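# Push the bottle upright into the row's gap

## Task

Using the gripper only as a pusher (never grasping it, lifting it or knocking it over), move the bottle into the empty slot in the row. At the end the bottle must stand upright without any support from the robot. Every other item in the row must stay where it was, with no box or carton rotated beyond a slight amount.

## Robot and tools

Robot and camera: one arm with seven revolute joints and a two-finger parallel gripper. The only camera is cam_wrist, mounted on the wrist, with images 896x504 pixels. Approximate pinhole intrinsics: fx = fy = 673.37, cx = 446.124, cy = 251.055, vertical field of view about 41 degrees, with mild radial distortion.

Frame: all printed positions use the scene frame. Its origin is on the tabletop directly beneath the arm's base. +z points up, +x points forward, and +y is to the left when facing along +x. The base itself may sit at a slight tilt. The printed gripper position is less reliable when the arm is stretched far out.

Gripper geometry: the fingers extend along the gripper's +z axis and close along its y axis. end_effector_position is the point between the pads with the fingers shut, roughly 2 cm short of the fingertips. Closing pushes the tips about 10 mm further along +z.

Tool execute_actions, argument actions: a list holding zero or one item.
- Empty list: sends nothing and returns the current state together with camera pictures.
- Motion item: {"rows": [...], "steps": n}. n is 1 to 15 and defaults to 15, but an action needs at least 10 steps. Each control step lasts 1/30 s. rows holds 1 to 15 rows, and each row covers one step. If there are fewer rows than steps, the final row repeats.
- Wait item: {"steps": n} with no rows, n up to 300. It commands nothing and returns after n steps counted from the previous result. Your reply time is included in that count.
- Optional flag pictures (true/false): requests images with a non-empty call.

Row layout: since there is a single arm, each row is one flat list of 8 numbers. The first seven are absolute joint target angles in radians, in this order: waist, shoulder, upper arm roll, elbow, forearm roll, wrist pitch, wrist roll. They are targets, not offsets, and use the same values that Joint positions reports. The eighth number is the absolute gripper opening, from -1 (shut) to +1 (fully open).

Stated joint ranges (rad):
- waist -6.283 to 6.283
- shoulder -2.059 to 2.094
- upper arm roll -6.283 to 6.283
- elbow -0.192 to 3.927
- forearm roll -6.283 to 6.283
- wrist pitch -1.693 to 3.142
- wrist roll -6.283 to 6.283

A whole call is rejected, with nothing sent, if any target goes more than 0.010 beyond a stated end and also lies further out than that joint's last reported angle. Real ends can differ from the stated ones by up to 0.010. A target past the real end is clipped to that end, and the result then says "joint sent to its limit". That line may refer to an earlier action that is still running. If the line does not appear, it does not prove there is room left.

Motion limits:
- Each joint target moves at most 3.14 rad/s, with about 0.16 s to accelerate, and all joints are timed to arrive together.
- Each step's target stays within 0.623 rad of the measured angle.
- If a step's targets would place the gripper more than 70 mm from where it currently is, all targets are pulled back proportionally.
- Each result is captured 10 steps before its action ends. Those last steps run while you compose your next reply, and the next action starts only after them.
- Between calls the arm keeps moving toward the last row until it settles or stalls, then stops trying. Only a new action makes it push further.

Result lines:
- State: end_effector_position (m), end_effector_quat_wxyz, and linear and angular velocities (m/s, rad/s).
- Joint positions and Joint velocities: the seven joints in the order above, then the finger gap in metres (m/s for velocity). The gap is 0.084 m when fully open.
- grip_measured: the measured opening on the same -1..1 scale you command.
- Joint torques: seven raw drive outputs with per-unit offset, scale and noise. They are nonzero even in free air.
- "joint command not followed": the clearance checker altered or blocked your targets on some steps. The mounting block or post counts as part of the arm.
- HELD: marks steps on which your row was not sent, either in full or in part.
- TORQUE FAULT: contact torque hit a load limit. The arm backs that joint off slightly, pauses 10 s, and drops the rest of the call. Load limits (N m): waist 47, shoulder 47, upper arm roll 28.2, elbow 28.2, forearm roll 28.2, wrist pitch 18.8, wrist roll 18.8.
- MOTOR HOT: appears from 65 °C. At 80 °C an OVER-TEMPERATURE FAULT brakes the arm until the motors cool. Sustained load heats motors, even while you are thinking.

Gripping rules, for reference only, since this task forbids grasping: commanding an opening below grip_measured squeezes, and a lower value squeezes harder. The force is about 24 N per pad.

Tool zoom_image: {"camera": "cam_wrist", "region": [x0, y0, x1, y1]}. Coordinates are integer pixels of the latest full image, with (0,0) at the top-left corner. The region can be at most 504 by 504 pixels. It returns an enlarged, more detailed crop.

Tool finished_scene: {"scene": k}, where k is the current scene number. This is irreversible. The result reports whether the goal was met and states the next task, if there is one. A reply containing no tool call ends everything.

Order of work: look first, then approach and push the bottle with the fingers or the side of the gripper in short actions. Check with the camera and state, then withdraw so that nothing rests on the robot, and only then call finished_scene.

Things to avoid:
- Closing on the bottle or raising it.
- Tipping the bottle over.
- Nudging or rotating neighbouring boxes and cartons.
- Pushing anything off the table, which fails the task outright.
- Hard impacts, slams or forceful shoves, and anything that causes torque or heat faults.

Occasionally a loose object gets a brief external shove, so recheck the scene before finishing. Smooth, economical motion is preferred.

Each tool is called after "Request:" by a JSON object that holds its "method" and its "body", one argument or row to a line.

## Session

Request:
{"method": "execute_actions", "body": {
  "actions": []
}}

Scene clock: 0.00 s of 4500.00 s.
end_effector_position=(+0.4179, +0.3283, +0.3455) grip_measured=+1.00 end_effector_quat_wxyz=(-0.005, +0.731, -0.495, +0.470) end_effector_velocity=(-0.000, -0.000, -0.000) end_effector_angular_velocity=(-0.000, +0.001, +0.000)
Joint positions: [-0.252 -0.919  0.42   0.499  0.397  0.535  1.535  0.084]
Joint velocities: [ 0.     0.     0.001 -0.001  0.    -0.001 -0.    -0.   ]
Joint torques (N m, as the arm reports them, + toward a larger angle): no reading

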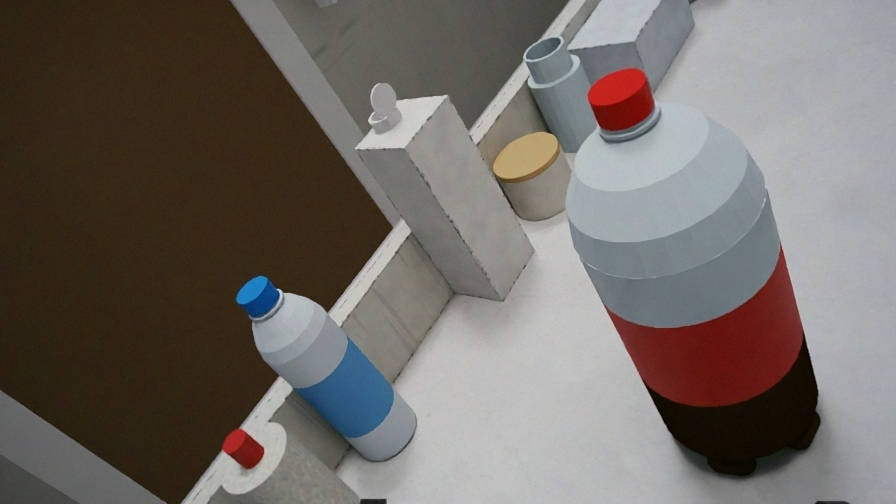

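Request:
{"method": "execute_actions", "body": {
  "actions": [
    {"rows":[[-0.45,-0.025,-0.06,0.42,0.888,1.2,0,-1]]}
  ]
}}

Request:
{"method": "execute_actions", "body": {
  "actions": [
    {"steps":25}
  ]
}}

Request:
{"method": "execute_actions", "body": {
  "actions": [
    {"rows":[[-0.1,0.359,0,0.42,2.715,0.925,-2.127,-1]]}
  ]
}}

Request:
{"method": "execute_actions", "body": {
  "actions": [
    {"steps":28}
  ]
}}

Request:
{"method": "execute_actions", "body": {
  "actions": [
    {"rows":[[0.12,0.31,0,0.465,2.755,0.968,-2.16,-1]]}
  ]
}}

Request:
{"method": "execute_actions", "body": {
  "actions": [
    {"steps":15}
  ],
  "pictures": true
}}

Scene clock: 1.57 s of 4500.00 s.
end_effector_position=(+0.4172, +0.2883, +0.3352) grip_measured=+0.26 end_effector_quat_wxyz=(+0.020, +0.723, -0.543, +0.427) end_effector_velocity=(-0.050, -0.568, -0.159) end_effector_angular_velocity=(+0.699, +0.982, -1.385)
Joint positions: [-0.273 -0.852  0.368  0.495  0.451  0.604  1.465  0.055]
Joint velocities: [-0.282  0.861 -0.669 -0.2    0.612  0.799 -0.779 -0.207]
Joint torques (N m, as the arm reports them, + toward a larger angle): [-0.16 -2.04 -8.8   4.8  -0.5  -2.14 -0.36]
Steps of this call (steps 1 to 42: nothing new was sent; steps 43 to 47: the first 5 steps of this action). Readings (joint positions):
43: [-0.252 -0.919 0.420 0.499 0.397 0.535 1.535]
44: [-0.253 -0.916 0.418 0.500 0.399 0.539 1.531]
46: [-0.264 -0.881 0.391 0.500 0.430 0.577 1.491]
47: the state above

Scene clock: 2.40 s of 4500.00 s.
end_effector_position=(+0.2693, +0.0899, +0.1804) grip_measured=-1.00 end_effector_quat_wxyz=(-0.019, +0.803, -0.590, -0.086) end_effector_velocity=(-0.054, -0.009, -0.037) end_effector_angular_velocity=(+0.595, -0.204, +1.229)
Joint positions: [-0.445 -0.05  -0.048  0.42   0.875  1.182  0.143  0.   ]
Joint velocities: [-0.07   0.352 -0.171 -0.016  0.178  0.242 -1.783  0.   ]
Joint torques (N m, as the arm reports them, + toward a larger angle): [ -7.91 -12.88  -6.69   9.27  -0.53  -1.79   0.39]
Kept back: nothing.
Steps of this call (steps 1 to 10: the last 10 steps of your previous action; steps 11 to 25: the robot went on to your last target). Readings (joint positions):
1: [-0.282 -0.824 0.347 0.489 0.471 0.630 1.439]
2: [-0.290 -0.798 0.329 0.484 0.489 0.655 1.413]
4: [-0.304 -0.744 0.294 0.480 0.525 0.705 1.359]
8: [-0.333 -0.620 0.224 0.467 0.597 0.802 1.235]
25: the state above

Scene clock: 2.57 s of 4500.00 s.
end_effector_position=(+0.2755, +0.0921, +0.1577) grip_measured=-1.00 end_effector_quat_wxyz=(-0.046, +0.842, -0.531, -0.085) end_effector_velocity=(+0.088, +0.045, -0.371) end_effector_angular_velocity=(+0.326, -0.354, +0.647)
Joint positions: [-0.394  0.023 -0.046  0.424  0.98   1.149 -0.065  0.   ]
Joint velocities: [ 0.893  0.969  0.165  0.029  1.595 -0.681 -1.492  0.   ]
Joint torques (N m, as the arm reports them, + toward a larger angle): [-5.28 -0.31 -5.29  3.62  2.62 -0.78 -0.97]
Steps of this call (steps 1 to 5: the first 5 steps of this action). Readings (joint positions):
1: [-0.447 -0.041 -0.052 0.420 0.880 1.188 0.092]
2: [-0.446 -0.033 -0.054 0.420 0.886 1.190 0.053]
4: [-0.421 -0.005 -0.051 0.423 0.933 1.170 -0.020]
5: the state above

Scene clock: 3.50 s of 4500.00 s.
end_effector_position=(+0.4005, +0.0129, +0.0963) grip_measured=-1.00 end_effector_quat_wxyz=(+0.058, +0.908, -0.117, +0.398) end_effector_velocity=(+0.002, -0.005, +0.003) end_effector_angular_velocity=(-0.106, +0.000, +0.067)
Joint positions: [-0.1    0.359  0.     0.42   2.71   0.925 -2.115  0.   ]
Joint velocities: [ 0.001  0.002  0.     0.     0.045 -0.001 -0.148  0.   ]
Joint torques (N m, as the arm reports them, + toward a larger angle): [-12.08 -10.86  -8.62   0.64  -0.71  -0.58  -0.3 ]
Kept back: nothing.
Steps of this call (steps 1 to 10: the last 10 steps of your previous action; steps 11 to 28: the robot went on to your last target). Readings (joint positions):
1: [-0.363 0.058 -0.040 0.424 1.036 1.126 -0.119]
2: [-0.332 0.093 -0.034 0.423 1.096 1.104 -0.177]
4: [-0.275 0.158 -0.025 0.420 1.225 1.061 -0.307]
8: [-0.174 0.275 -0.010 0.420 1.568 0.983 -0.650]
28: the state above

Scene clock: 3.67 s of 4500.00 s.
end_effector_position=(+0.4113, +0.0424, +0.0837) grip_measured=-1.00 end_effector_quat_wxyz=(+0.043, +0.915, -0.077, +0.394) end_effector_velocity=(+0.159, +0.492, -0.208) end_effector_angular_velocity=(+0.152, +0.207, +1.277)
Joint positions: [-0.022  0.342 -0.003  0.434  2.728  0.94  -2.136  0.   ]
Joint velocities: [ 1.076 -0.248  0.076  0.26   0.19   0.223 -0.168  0.   ]
Joint torques (N m, as the arm reports them, + toward a larger angle): [-10.28 -12.8   -6.98   0.9   -0.46  -0.2    0.01]
Steps of this call (steps 1 to 5: the first 5 steps of this action). Readings (joint positions):
1: [-0.100 0.359 0.000 0.420 2.712 0.925 -2.119]
2: [-0.097 0.358 -0.001 0.420 2.713 0.926 -2.122]
4: [-0.057 0.350 -0.005 0.427 2.722 0.933 -2.131]
5: the state above

Scene clock: 4.17 s of 4500.00 s.
end_effector_position=(+0.4250, +0.1065, +0.0575) grip_measured=-1.00 end_effector_quat_wxyz=(+0.002, +0.923, -0.008, +0.384) end_effector_velocity=(+0.001, +0.003, -0.001) end_effector_angular_velocity=(+0.002, -0.000, +0.008)
Joint positions: [ 0.119  0.31  -0.001  0.465  2.755  0.968 -2.16   0.   ]
Joint velocities: [ 0.005 -0.001  0.001  0.003  0.001  0.002 -0.001  0.   ]
Joint torques (N m, as the arm reports them, + toward a larger angle): [-11.7  -12.42  -8.4   -0.43   0.7   -0.52  -0.27]
Kept back: nothing.
Steps of this call (steps 1 to 10: the last 10 steps of your previous action; steps 11 to 15: the robot went on to your last target). Readings (joint positions):
1: [0.013 0.334 -0.001 0.443 2.734 0.947 -2.142]
2: [0.044 0.326 0.002 0.451 2.740 0.954 -2.147]
4: [0.091 0.316 0.004 0.461 2.748 0.963 -2.154]
8: [0.115 0.311 0.000 0.464 2.754 0.967 -2.159]
15: the state above

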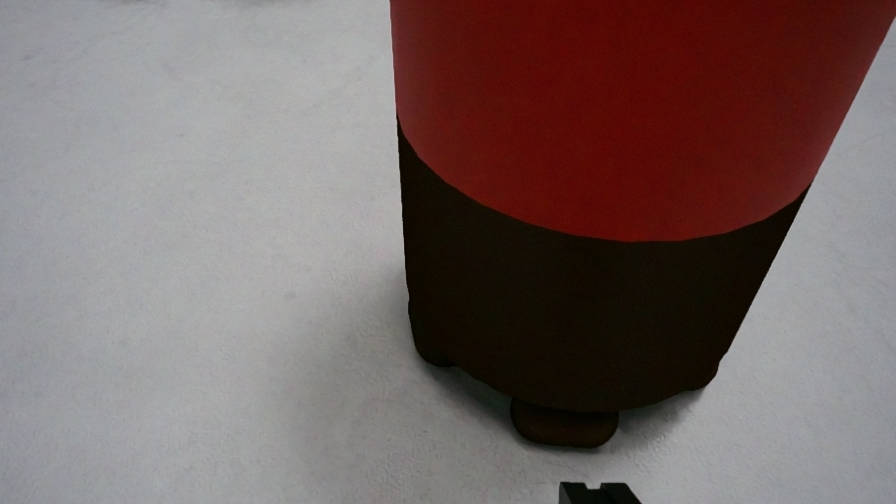

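Request:
{"method": "execute_actions", "body": {
  "actions": [
    {"rows":[[0.1,0.343,0,0.5,2.741,0.954,-2.149,-1],[0.1,0.343,0,0.5,2.741,0.954,-2.149,-1],[0.1,0.343,0,0.5,2.741,0.954,-2.149,-1],[0.098,0.351,0,0.516,2.735,0.947,-2.143,-1],[0.095,0.359,0,0.533,2.728,0.939,-2.138,-1],[0.093,0.368,0,0.55,2.721,0.932,-2.132,-1],[0.09,0.376,0,0.567,2.715,0.925,-2.127,-1],[0.089,0.381,0,0.578,2.71,0.92,-2.123,-1],[0.087,0.386,0,0.59,2.706,0.915,-2.12,-1],[0.086,0.391,0,0.601,2.702,0.91,-2.116,-1],[0.085,0.396,0,0.612,2.698,0.906,-2.113,-1],[0.084,0.401,0,0.623,2.693,0.901,-2.109,-1],[0.082,0.407,0,0.635,2.689,0.896,-2.105,-1],[0.08,0.414,0,0.652,2.682,0.889,-2.1,-1],[0.079,0.422,0,0.669,2.676,0.881,-2.095,-1]]}
  ]
}}

Request:
{"method": "execute_actions", "body": {
  "actions": [
    {"rows":[[0.076,0.433,0,0.693,2.667,0.871,-2.087,-1],[0.074,0.444,0,0.716,2.658,0.861,-2.08,-1],[0.071,0.454,0,0.74,2.648,0.851,-2.072,-1],[0.068,0.465,0,0.764,2.639,0.841,-2.065,-1],[0.066,0.476,0,0.788,2.63,0.83,-2.057,-1],[0.063,0.487,0,0.811,2.621,0.82,-2.049,-1],[0.06,0.498,0,0.835,2.612,0.81,-2.042,-1],[0.057,0.508,0,0.859,2.602,0.8,-2.034,-1],[0.055,0.519,0,0.882,2.593,0.79,-2.027,-1],[0.052,0.53,0,0.906,2.584,0.78,-2.019,-1]]}
  ]
}}

Request:
{"method": "execute_actions", "body": {
  "actions": [
    {"steps":15}
  ],
  "pictures": true
}}

Scene clock: 5.37 s of 4500.00 s.
end_effector_position=(+0.4324, +0.0998, +0.0564) grip_measured=-1.00 end_effector_quat_wxyz=(+0.005, +0.923, -0.014, +0.383) end_effector_velocity=(+0.068, -0.051, -0.003) end_effector_angular_velocity=(-0.013, +0.009, -0.097)
Joint positions: [ 0.105  0.336 -0.     0.494  2.744  0.956 -2.151  0.   ]
Joint velocities: [-0.1    0.193 -0.016  0.252 -0.1   -0.115  0.088  0.   ]
Joint torques (N m, as the arm reports them, + toward a larger angle): [-11.64 -13.22  -7.98   0.45   0.44  -0.22   0.05]
Steps of this call (steps 1 to 15: the robot went on to your last target; steps 16 to 31: nothing new was sent; steps 32 to 36: the first 5 steps of this action). Readings (joint positions):
32: [0.120 0.310 0.000 0.465 2.755 0.968 -2.160]
33: [0.118 0.313 0.000 0.468 2.753 0.966 -2.159]
35: [0.109 0.329 0.000 0.486 2.747 0.960 -2.153]
36: the state above

Scene clock: 5.87 s of 4500.00 s.
end_effector_position=(+0.4949, +0.0976, +0.0523) grip_measured=-1.00 end_effector_quat_wxyz=(+0.002, +0.925, -0.010, +0.380) end_effector_velocity=(+0.201, +0.005, +0.002) end_effector_angular_velocity=(-0.006, -0.012, +0.075)
Joint positions: [ 0.075  0.438  0.     0.703  2.662  0.866 -2.084  0.   ]
Joint velocities: [-0.072  0.286 -0.003  0.65  -0.248 -0.266  0.199  0.   ]
Joint torques (N m, as the arm reports them, + toward a larger angle): [-14.8  -14.84 -10.75   3.45   0.27  -0.03  -0.02]
Steps of this call (steps 1 to 10: the last 10 steps of your previous action; steps 11 to 15: the first 5 steps of this action). Readings (joint positions):
11: [0.083 0.405 0.000 0.630 2.690 0.897 -2.106]
12: [0.081 0.412 0.000 0.645 2.684 0.890 -2.102]
14: [0.077 0.429 0.000 0.682 2.670 0.875 -2.090]
15: the state above

Scene clock: 6.37 s of 4500.00 s.
end_effector_position=(+0.5548, +0.0959, +0.0547) grip_measured=-1.00 end_effector_quat_wxyz=(+0.003, +0.924, -0.000, +0.382) end_effector_velocity=(+0.003, +0.000, -0.001) end_effector_angular_velocity=(-0.002, +0.004, +0.000)
Joint positions: [ 0.052  0.529  0.     0.904  2.585  0.781 -2.019  0.   ]
Joint velocities: [-0.001  0.007  0.002  0.013 -0.007 -0.009  0.006  0.   ]
Joint torques (N m, as the arm reports them, + toward a larger angle): [-16.36 -16.67 -10.98   2.96   0.58  -0.55  -0.43]
Kept back: nothing.
Steps of this call (steps 1 to 10: the last 10 steps of your previous action; steps 11 to 15: the robot went on to your last target). Readings (joint positions):
1: [0.073 0.448 0.000 0.725 2.654 0.857 -2.077]
2: [0.070 0.458 0.000 0.748 2.645 0.847 -2.070]
4: [0.065 0.479 0.000 0.795 2.627 0.828 -2.055]
8: [0.055 0.518 -0.000 0.880 2.595 0.793 -2.028]
15: the state above

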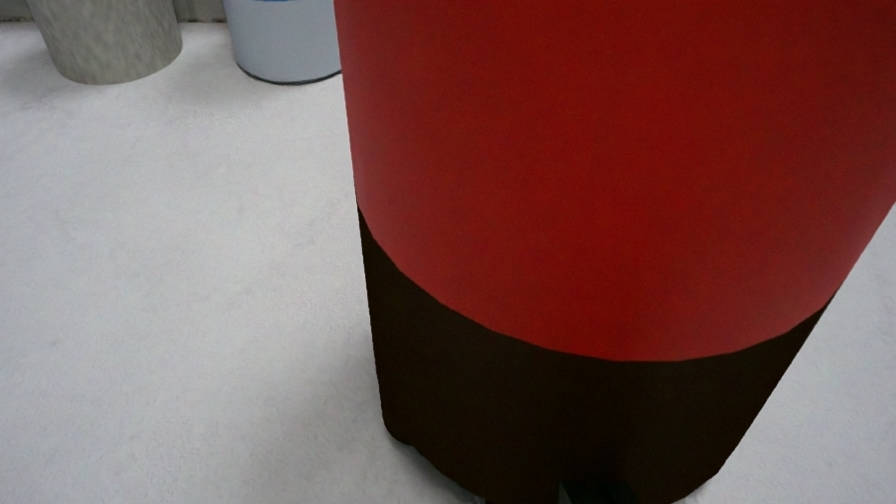

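Request:
{"method": "execute_actions", "body": {
  "actions": [
    {"rows":[[0.051,0.543,0,0.931,2.574,0.771,-2.005,-1],[0.05,0.556,0,0.957,2.564,0.761,-1.992,-1],[0.049,0.569,0,0.982,2.554,0.752,-1.978,-1],[0.048,0.582,0,1.007,2.544,0.742,-1.964,-1],[0.047,0.595,0,1.032,2.534,0.733,-1.95,-1],[0.046,0.608,0,1.058,2.524,0.723,-1.937,-1],[0.045,0.621,0,1.083,2.514,0.714,-1.923,-1],[0.044,0.633,0,1.108,2.503,0.704,-1.909,-1],[0.043,0.646,0,1.133,2.493,0.695,-1.895,-1],[0.042,0.659,0,1.159,2.483,0.685,-1.882,-1],[0.042,0.671,0,1.184,2.473,0.676,-1.868,-1],[0.041,0.685,0,1.209,2.463,0.666,-1.854,-1],[0.04,0.697,0,1.234,2.453,0.657,-1.84,-1],[0.039,0.71,0,1.26,2.443,0.647,-1.827,-1],[0.038,0.723,0,1.285,2.433,0.638,-1.813,-1]]}
  ]
}}

Request:
{"method": "execute_actions", "body": {
  "actions": [
    {"steps":20}
  ],
  "pictures": true
}}

Scene clock: 7.37 s of 4500.00 s.
end_effector_position=(+0.5667, +0.0954, +0.0535) grip_measured=-1.00 end_effector_quat_wxyz=(+0.002, +0.925, -0.002, +0.381) end_effector_velocity=(+0.166, +0.000, -0.005) end_effector_angular_velocity=(+0.055, -0.001, -0.008)
Joint positions: [ 0.05   0.553  0.     0.949  2.566  0.763 -1.995  0.   ]
Joint velocities: [-0.025  0.3   -0.006  0.597 -0.227 -0.21   0.309  0.   ]
Joint torques (N m, as the arm reports them, + toward a larger angle): [-17.93 -18.39 -11.26   5.02   0.22   0.19  -0.19]
Steps of this call (steps 1 to 15: the robot went on to your last target; steps 16 to 25: nothing new was sent; steps 26 to 30: the first 5 steps of this action). Readings (joint positions):
26: [0.052 0.530 0.000 0.906 2.584 0.780 -2.019]
27: [0.052 0.532 0.000 0.909 2.583 0.779 -2.017]
29: [0.051 0.544 0.000 0.931 2.573 0.769 -2.004]
30: the state above

Scene clock: 8.03 s of 4500.00 s.
end_effector_position=(+0.6535, +0.0931, +0.0524) grip_measured=-1.00 end_effector_quat_wxyz=(-0.004, +0.924, -0.011, +0.381) end_effector_velocity=(+0.003, -0.002, -0.000) end_effector_angular_velocity=(-0.002, +0.002, -0.004)
Joint positions: [ 0.038  0.722  0.     1.282  2.434  0.639 -1.814  0.   ]
Joint velocities: [ 0.     0.009 -0.001  0.015 -0.007 -0.009  0.009  0.   ]
Joint torques (N m, as the arm reports them, + toward a larger angle): [-21.07 -20.45 -13.08   5.32   0.01  -0.79  -0.09]
Kept back: nothing.
Steps of this call (steps 1 to 10: the last 10 steps of your previous action; steps 11 to 20: the robot went on to your last target). Readings (joint positions):
1: [0.049 0.563 -0.000 0.970 2.558 0.755 -1.984]
2: [0.048 0.575 -0.000 0.993 2.550 0.747 -1.972]
4: [0.047 0.599 -0.000 1.042 2.531 0.730 -1.946]
8: [0.043 0.649 -0.000 1.140 2.491 0.693 -1.892]
20: the state above

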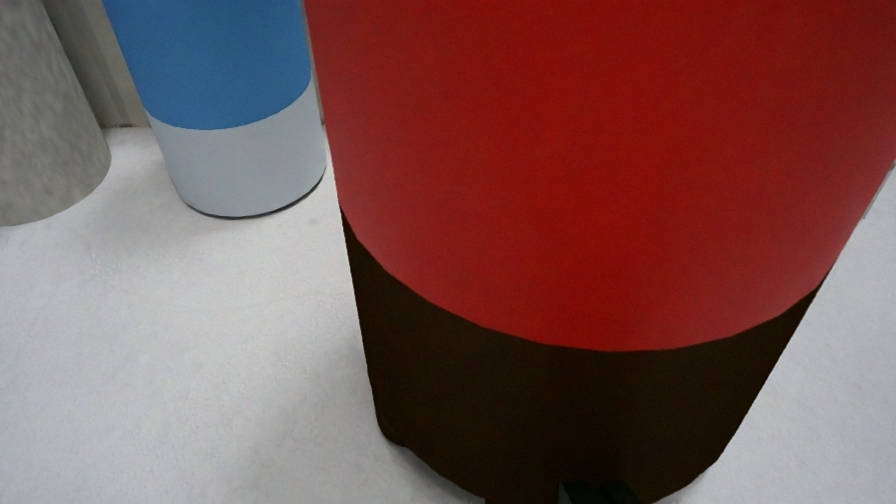

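Request:
{"method": "execute_actions", "body": {
  "actions": [
    {"rows":[[0.038,0.735,0,1.309,2.42,0.631,-1.8,-1],[0.038,0.748,0,1.332,2.406,0.624,-1.786,-1],[0.038,0.76,0,1.356,2.393,0.617,-1.772,-1],[0.038,0.772,0,1.38,2.379,0.61,-1.758,-1],[0.038,0.785,0,1.403,2.366,0.603,-1.745,-1],[0.038,0.797,0,1.427,2.352,0.596,-1.731,-1],[0.038,0.809,0,1.451,2.339,0.589,-1.717,-1],[0.038,0.822,0,1.474,2.325,0.582,-1.704,-1],[0.038,0.834,0,1.498,2.312,0.575,-1.69,-1],[0.038,0.846,0,1.522,2.298,0.568,-1.676,-1],[0.038,0.859,0,1.545,2.285,0.56,-1.663,-1],[0.038,0.871,0,1.569,2.271,0.553,-1.649,-1]]}
  ]
}}

Request:
{"method": "execute_actions", "body": {
  "actions": [
    {"steps":17}
  ],
  "pictures": true
}}

Scene clock: 9.07 s of 4500.00 s.
end_effector_position=(+0.6640, +0.0932, +0.0522) grip_measured=-1.00 end_effector_quat_wxyz=(-0.005, +0.925, -0.010, +0.380) end_effector_velocity=(+0.135, +0.008, -0.001) end_effector_angular_velocity=(+0.003, +0.015, +0.063)
Joint positions: [ 0.038  0.745 -0.     1.326  2.409  0.625 -1.789  0.   ]
Joint velocities: [-0.004  0.285 -0.006  0.557 -0.309 -0.155  0.314  0.   ]
Joint torques (N m, as the arm reports them, + toward a larger angle): [-21.29 -19.58 -12.02   6.73  -0.94  -0.43  -0.11]
Steps of this call (steps 1 to 26: the robot went on to your last target; steps 27 to 31: the first 5 steps of this action). Readings (joint positions):
27: [0.038 0.723 0.000 1.285 2.433 0.638 -1.813]
28: [0.038 0.724 0.000 1.288 2.431 0.637 -1.811]
30: [0.038 0.736 -0.000 1.309 2.419 0.630 -1.798]
31: the state above

Scene clock: 9.63 s of 4500.00 s.
end_effector_position=(+0.7182, +0.0961, +0.0509) grip_measured=-1.00 end_effector_quat_wxyz=(-0.006, +0.926, +0.002, +0.378) end_effector_velocity=(+0.004, -0.001, +0.001) end_effector_angular_velocity=(-0.003, -0.001, -0.001)
Joint positions: [ 0.038  0.87   0.     1.567  2.272  0.553 -1.65   0.   ]
Joint velocities: [ 0.     0.008 -0.001  0.016 -0.009 -0.007  0.01   0.   ]
Joint torques (N m, as the arm reports them, + toward a larger angle): [-23.06 -22.38 -12.68   6.    -0.42  -1.03  -0.11]
Kept back: nothing.
Steps of this call (steps 1 to 10: the last 10 steps of your previous action; steps 11 to 17: the robot went on to your last target). Readings (joint positions):
1: [0.038 0.755 -0.001 1.346 2.398 0.620 -1.777]
2: [0.038 0.766 -0.001 1.368 2.386 0.614 -1.766]
4: [0.038 0.789 -0.000 1.413 2.361 0.601 -1.740]
8: [0.038 0.837 -0.000 1.505 2.308 0.573 -1.687]
17: the state above

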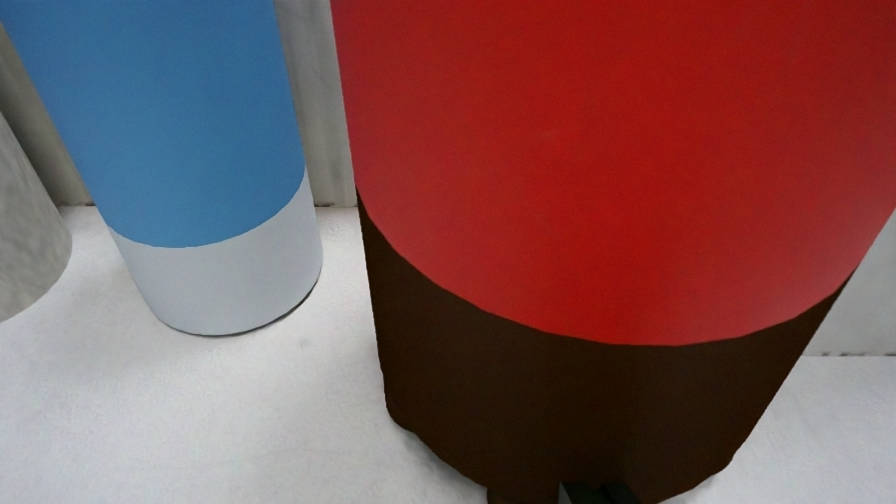

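Request:
{"method": "execute_actions", "body": {
  "actions": [
    {"rows":[[0.037,0.884,0,1.592,2.258,0.546,-1.636,-1],[0.037,0.897,0,1.616,2.244,0.539,-1.622,-1],[0.036,0.91,0,1.64,2.231,0.532,-1.608,-1],[0.036,0.923,0,1.663,2.217,0.525,-1.595,-1],[0.035,0.931,0,1.678,2.209,0.521,-1.586,-1],[0.035,0.938,0,1.692,2.201,0.517,-1.578,-1]]}
  ]
}}

Request:
{"method": "execute_actions", "body": {
  "actions": [
    {"steps":12}
  ],
  "pictures": true
}}

Request:
{"method": "execute_actions", "body": {
  "actions": [
    {"rows":[[0.038,0.723,0,1.285,2.433,0.638,-1.813,-1]]}
  ]
}}

Request:
{"method": "execute_actions", "body": {
  "actions": [
    {"steps":15}
  ],
  "pictures": true
}}

Scene clock: 10.60 s of 4500.00 s.
end_effector_position=(+0.7272, +0.0952, +0.0512) grip_measured=-1.00 end_effector_quat_wxyz=(-0.004, +0.926, +0.004, +0.378) end_effector_velocity=(+0.116, -0.009, +0.005) end_effector_angular_velocity=(-0.040, -0.017, +0.037)
Joint positions: [ 0.037  0.894  0.     1.61   2.247  0.54  -1.625  0.   ]
Joint velocities: [-0.012  0.302  0.     0.55  -0.308 -0.152  0.304  0.   ]
Joint torques (N m, as the arm reports them, + toward a larger angle): [-23.29 -22.14 -12.79   7.88  -0.7   -0.96   0.18]
Steps of this call (steps 1 to 15: the robot went on to your last target; steps 16 to 24: nothing new was sent; steps 25 to 29: the first 5 steps of this action). Readings (joint positions):
25: [0.038 0.871 0.000 1.569 2.271 0.553 -1.649]
26: [0.038 0.873 0.000 1.572 2.269 0.552 -1.647]
28: [0.037 0.885 0.000 1.593 2.257 0.545 -1.634]
29: the state above

Scene clock: 11.00 s of 4500.00 s.
end_effector_position=(+0.7439, +0.0938, +0.0527) grip_measured=-1.00 end_effector_quat_wxyz=(-0.002, +0.925, +0.006, +0.379) end_effector_velocity=(+0.002, -0.000, +0.000) end_effector_angular_velocity=(-0.002, -0.001, +0.001)
Joint positions: [ 0.035  0.937  0.     1.69   2.201  0.517 -1.578  0.   ]
Joint velocities: [ 0.     0.004 -0.001  0.008 -0.004 -0.002  0.003  0.   ]
Joint torques (N m, as the arm reports them, + toward a larger angle): [-25.04 -22.98 -12.87   7.32  -0.16  -1.04  -0.08]
Kept back: nothing.
Steps of this call (steps 1 to 10: the last 10 steps of your previous action; steps 11 to 12: the robot went on to your last target). Readings (joint positions):
1: [0.037 0.904 0.000 1.629 2.236 0.535 -1.614]
2: [0.036 0.915 0.000 1.648 2.226 0.530 -1.604]
4: [0.035 0.929 -0.000 1.675 2.211 0.523 -1.589]
8: [0.035 0.936 0.000 1.689 2.203 0.518 -1.580]
12: the state above

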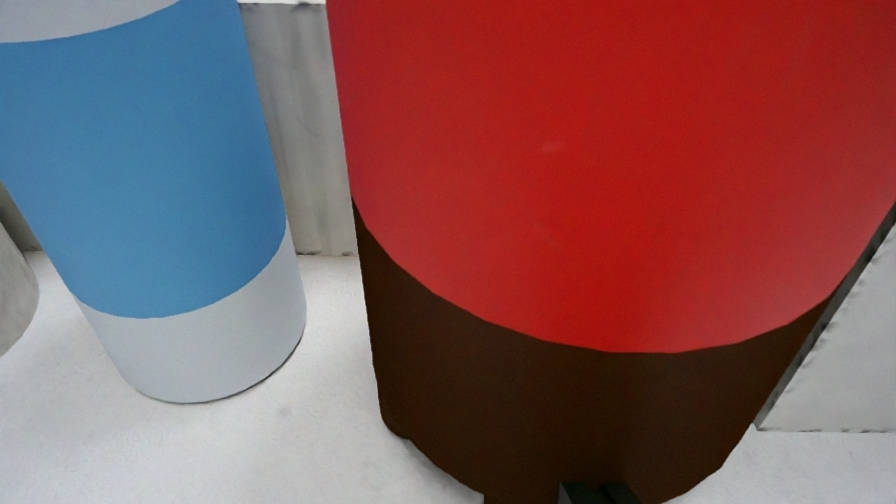

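Scene clock: 11.17 s of 4500.00 s.
end_effector_position=(+0.7278, +0.0946, +0.0529) grip_measured=-1.00 end_effector_quat_wxyz=(-0.005, +0.925, +0.004, +0.380) end_effector_velocity=(-0.321, +0.007, -0.004) end_effector_angular_velocity=(+0.117, +0.012, -0.099)
Joint positions: [ 0.035  0.893 -0.001  1.609  2.251  0.544 -1.629  0.   ]
Joint velocities: [ 0.005 -0.837 -0.008 -1.551  0.895  0.466 -0.896  0.   ]
Joint torques (N m, as the arm reports them, + toward a larger angle): [-21.68 -25.36 -11.78  -0.4    1.63  -1.88  -0.66]
Steps of this call (steps 1 to 5: the first 5 steps of this action). Readings (joint positions):
1: [0.035 0.937 0.000 1.691 2.201 0.517 -1.578]
2: [0.035 0.936 0.000 1.688 2.203 0.518 -1.580]
4: [0.035 0.916 -0.001 1.652 2.225 0.531 -1.604]
5: the state above

Scene clock: 11.67 s of 4500.00 s.
end_effector_position=(+0.6550, +0.0933, +0.0530) grip_measured=-1.00 end_effector_quat_wxyz=(-0.004, +0.924, -0.011, +0.382) end_effector_velocity=(-0.005, -0.000, -0.003) end_effector_angular_velocity=(+0.002, +0.004, -0.004)
Joint positions: [ 0.038  0.724 -0.     1.287  2.432  0.638 -1.812  0.   ]
Joint velocities: [ 0.001 -0.005  0.003 -0.015  0.007  0.003 -0.006  0.   ]
Joint torques (N m, as the arm reports them, + toward a larger angle): [-21.35 -20.16 -12.39   4.75  -0.23  -0.79  -0.22]
Kept back: nothing.
Steps of this call (steps 1 to 10: the last 10 steps of your previous action; steps 11 to 15: the robot went on to your last target). Readings (joint positions):
1: [0.035 0.862 -0.001 1.551 2.283 0.561 -1.662]
2: [0.036 0.830 -0.001 1.491 2.317 0.578 -1.695]
4: [0.037 0.774 0.000 1.383 2.377 0.608 -1.755]
8: [0.038 0.731 0.000 1.299 2.424 0.633 -1.803]
15: the state above

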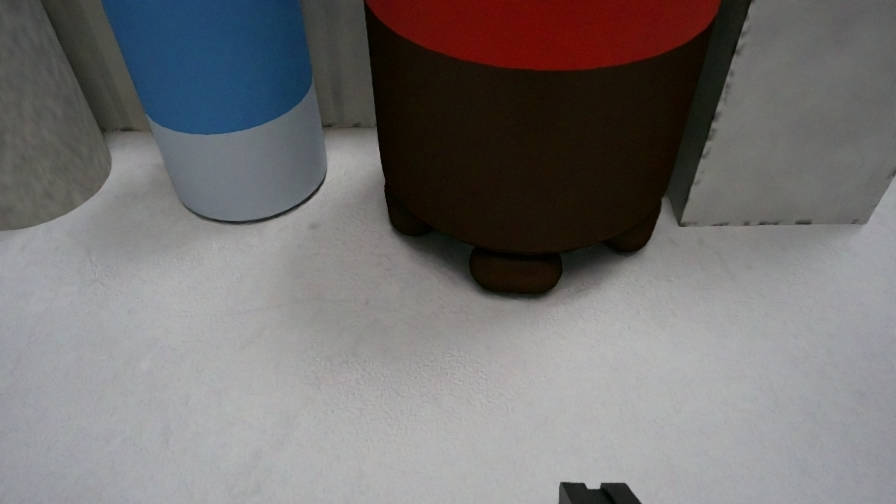

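The bottle is close to the carton but inside the gap, and the carton has not turned.

Request:
{"method": "finished_scene", "body": {
  "scene": 2
}}

The scene is finished: the task was done.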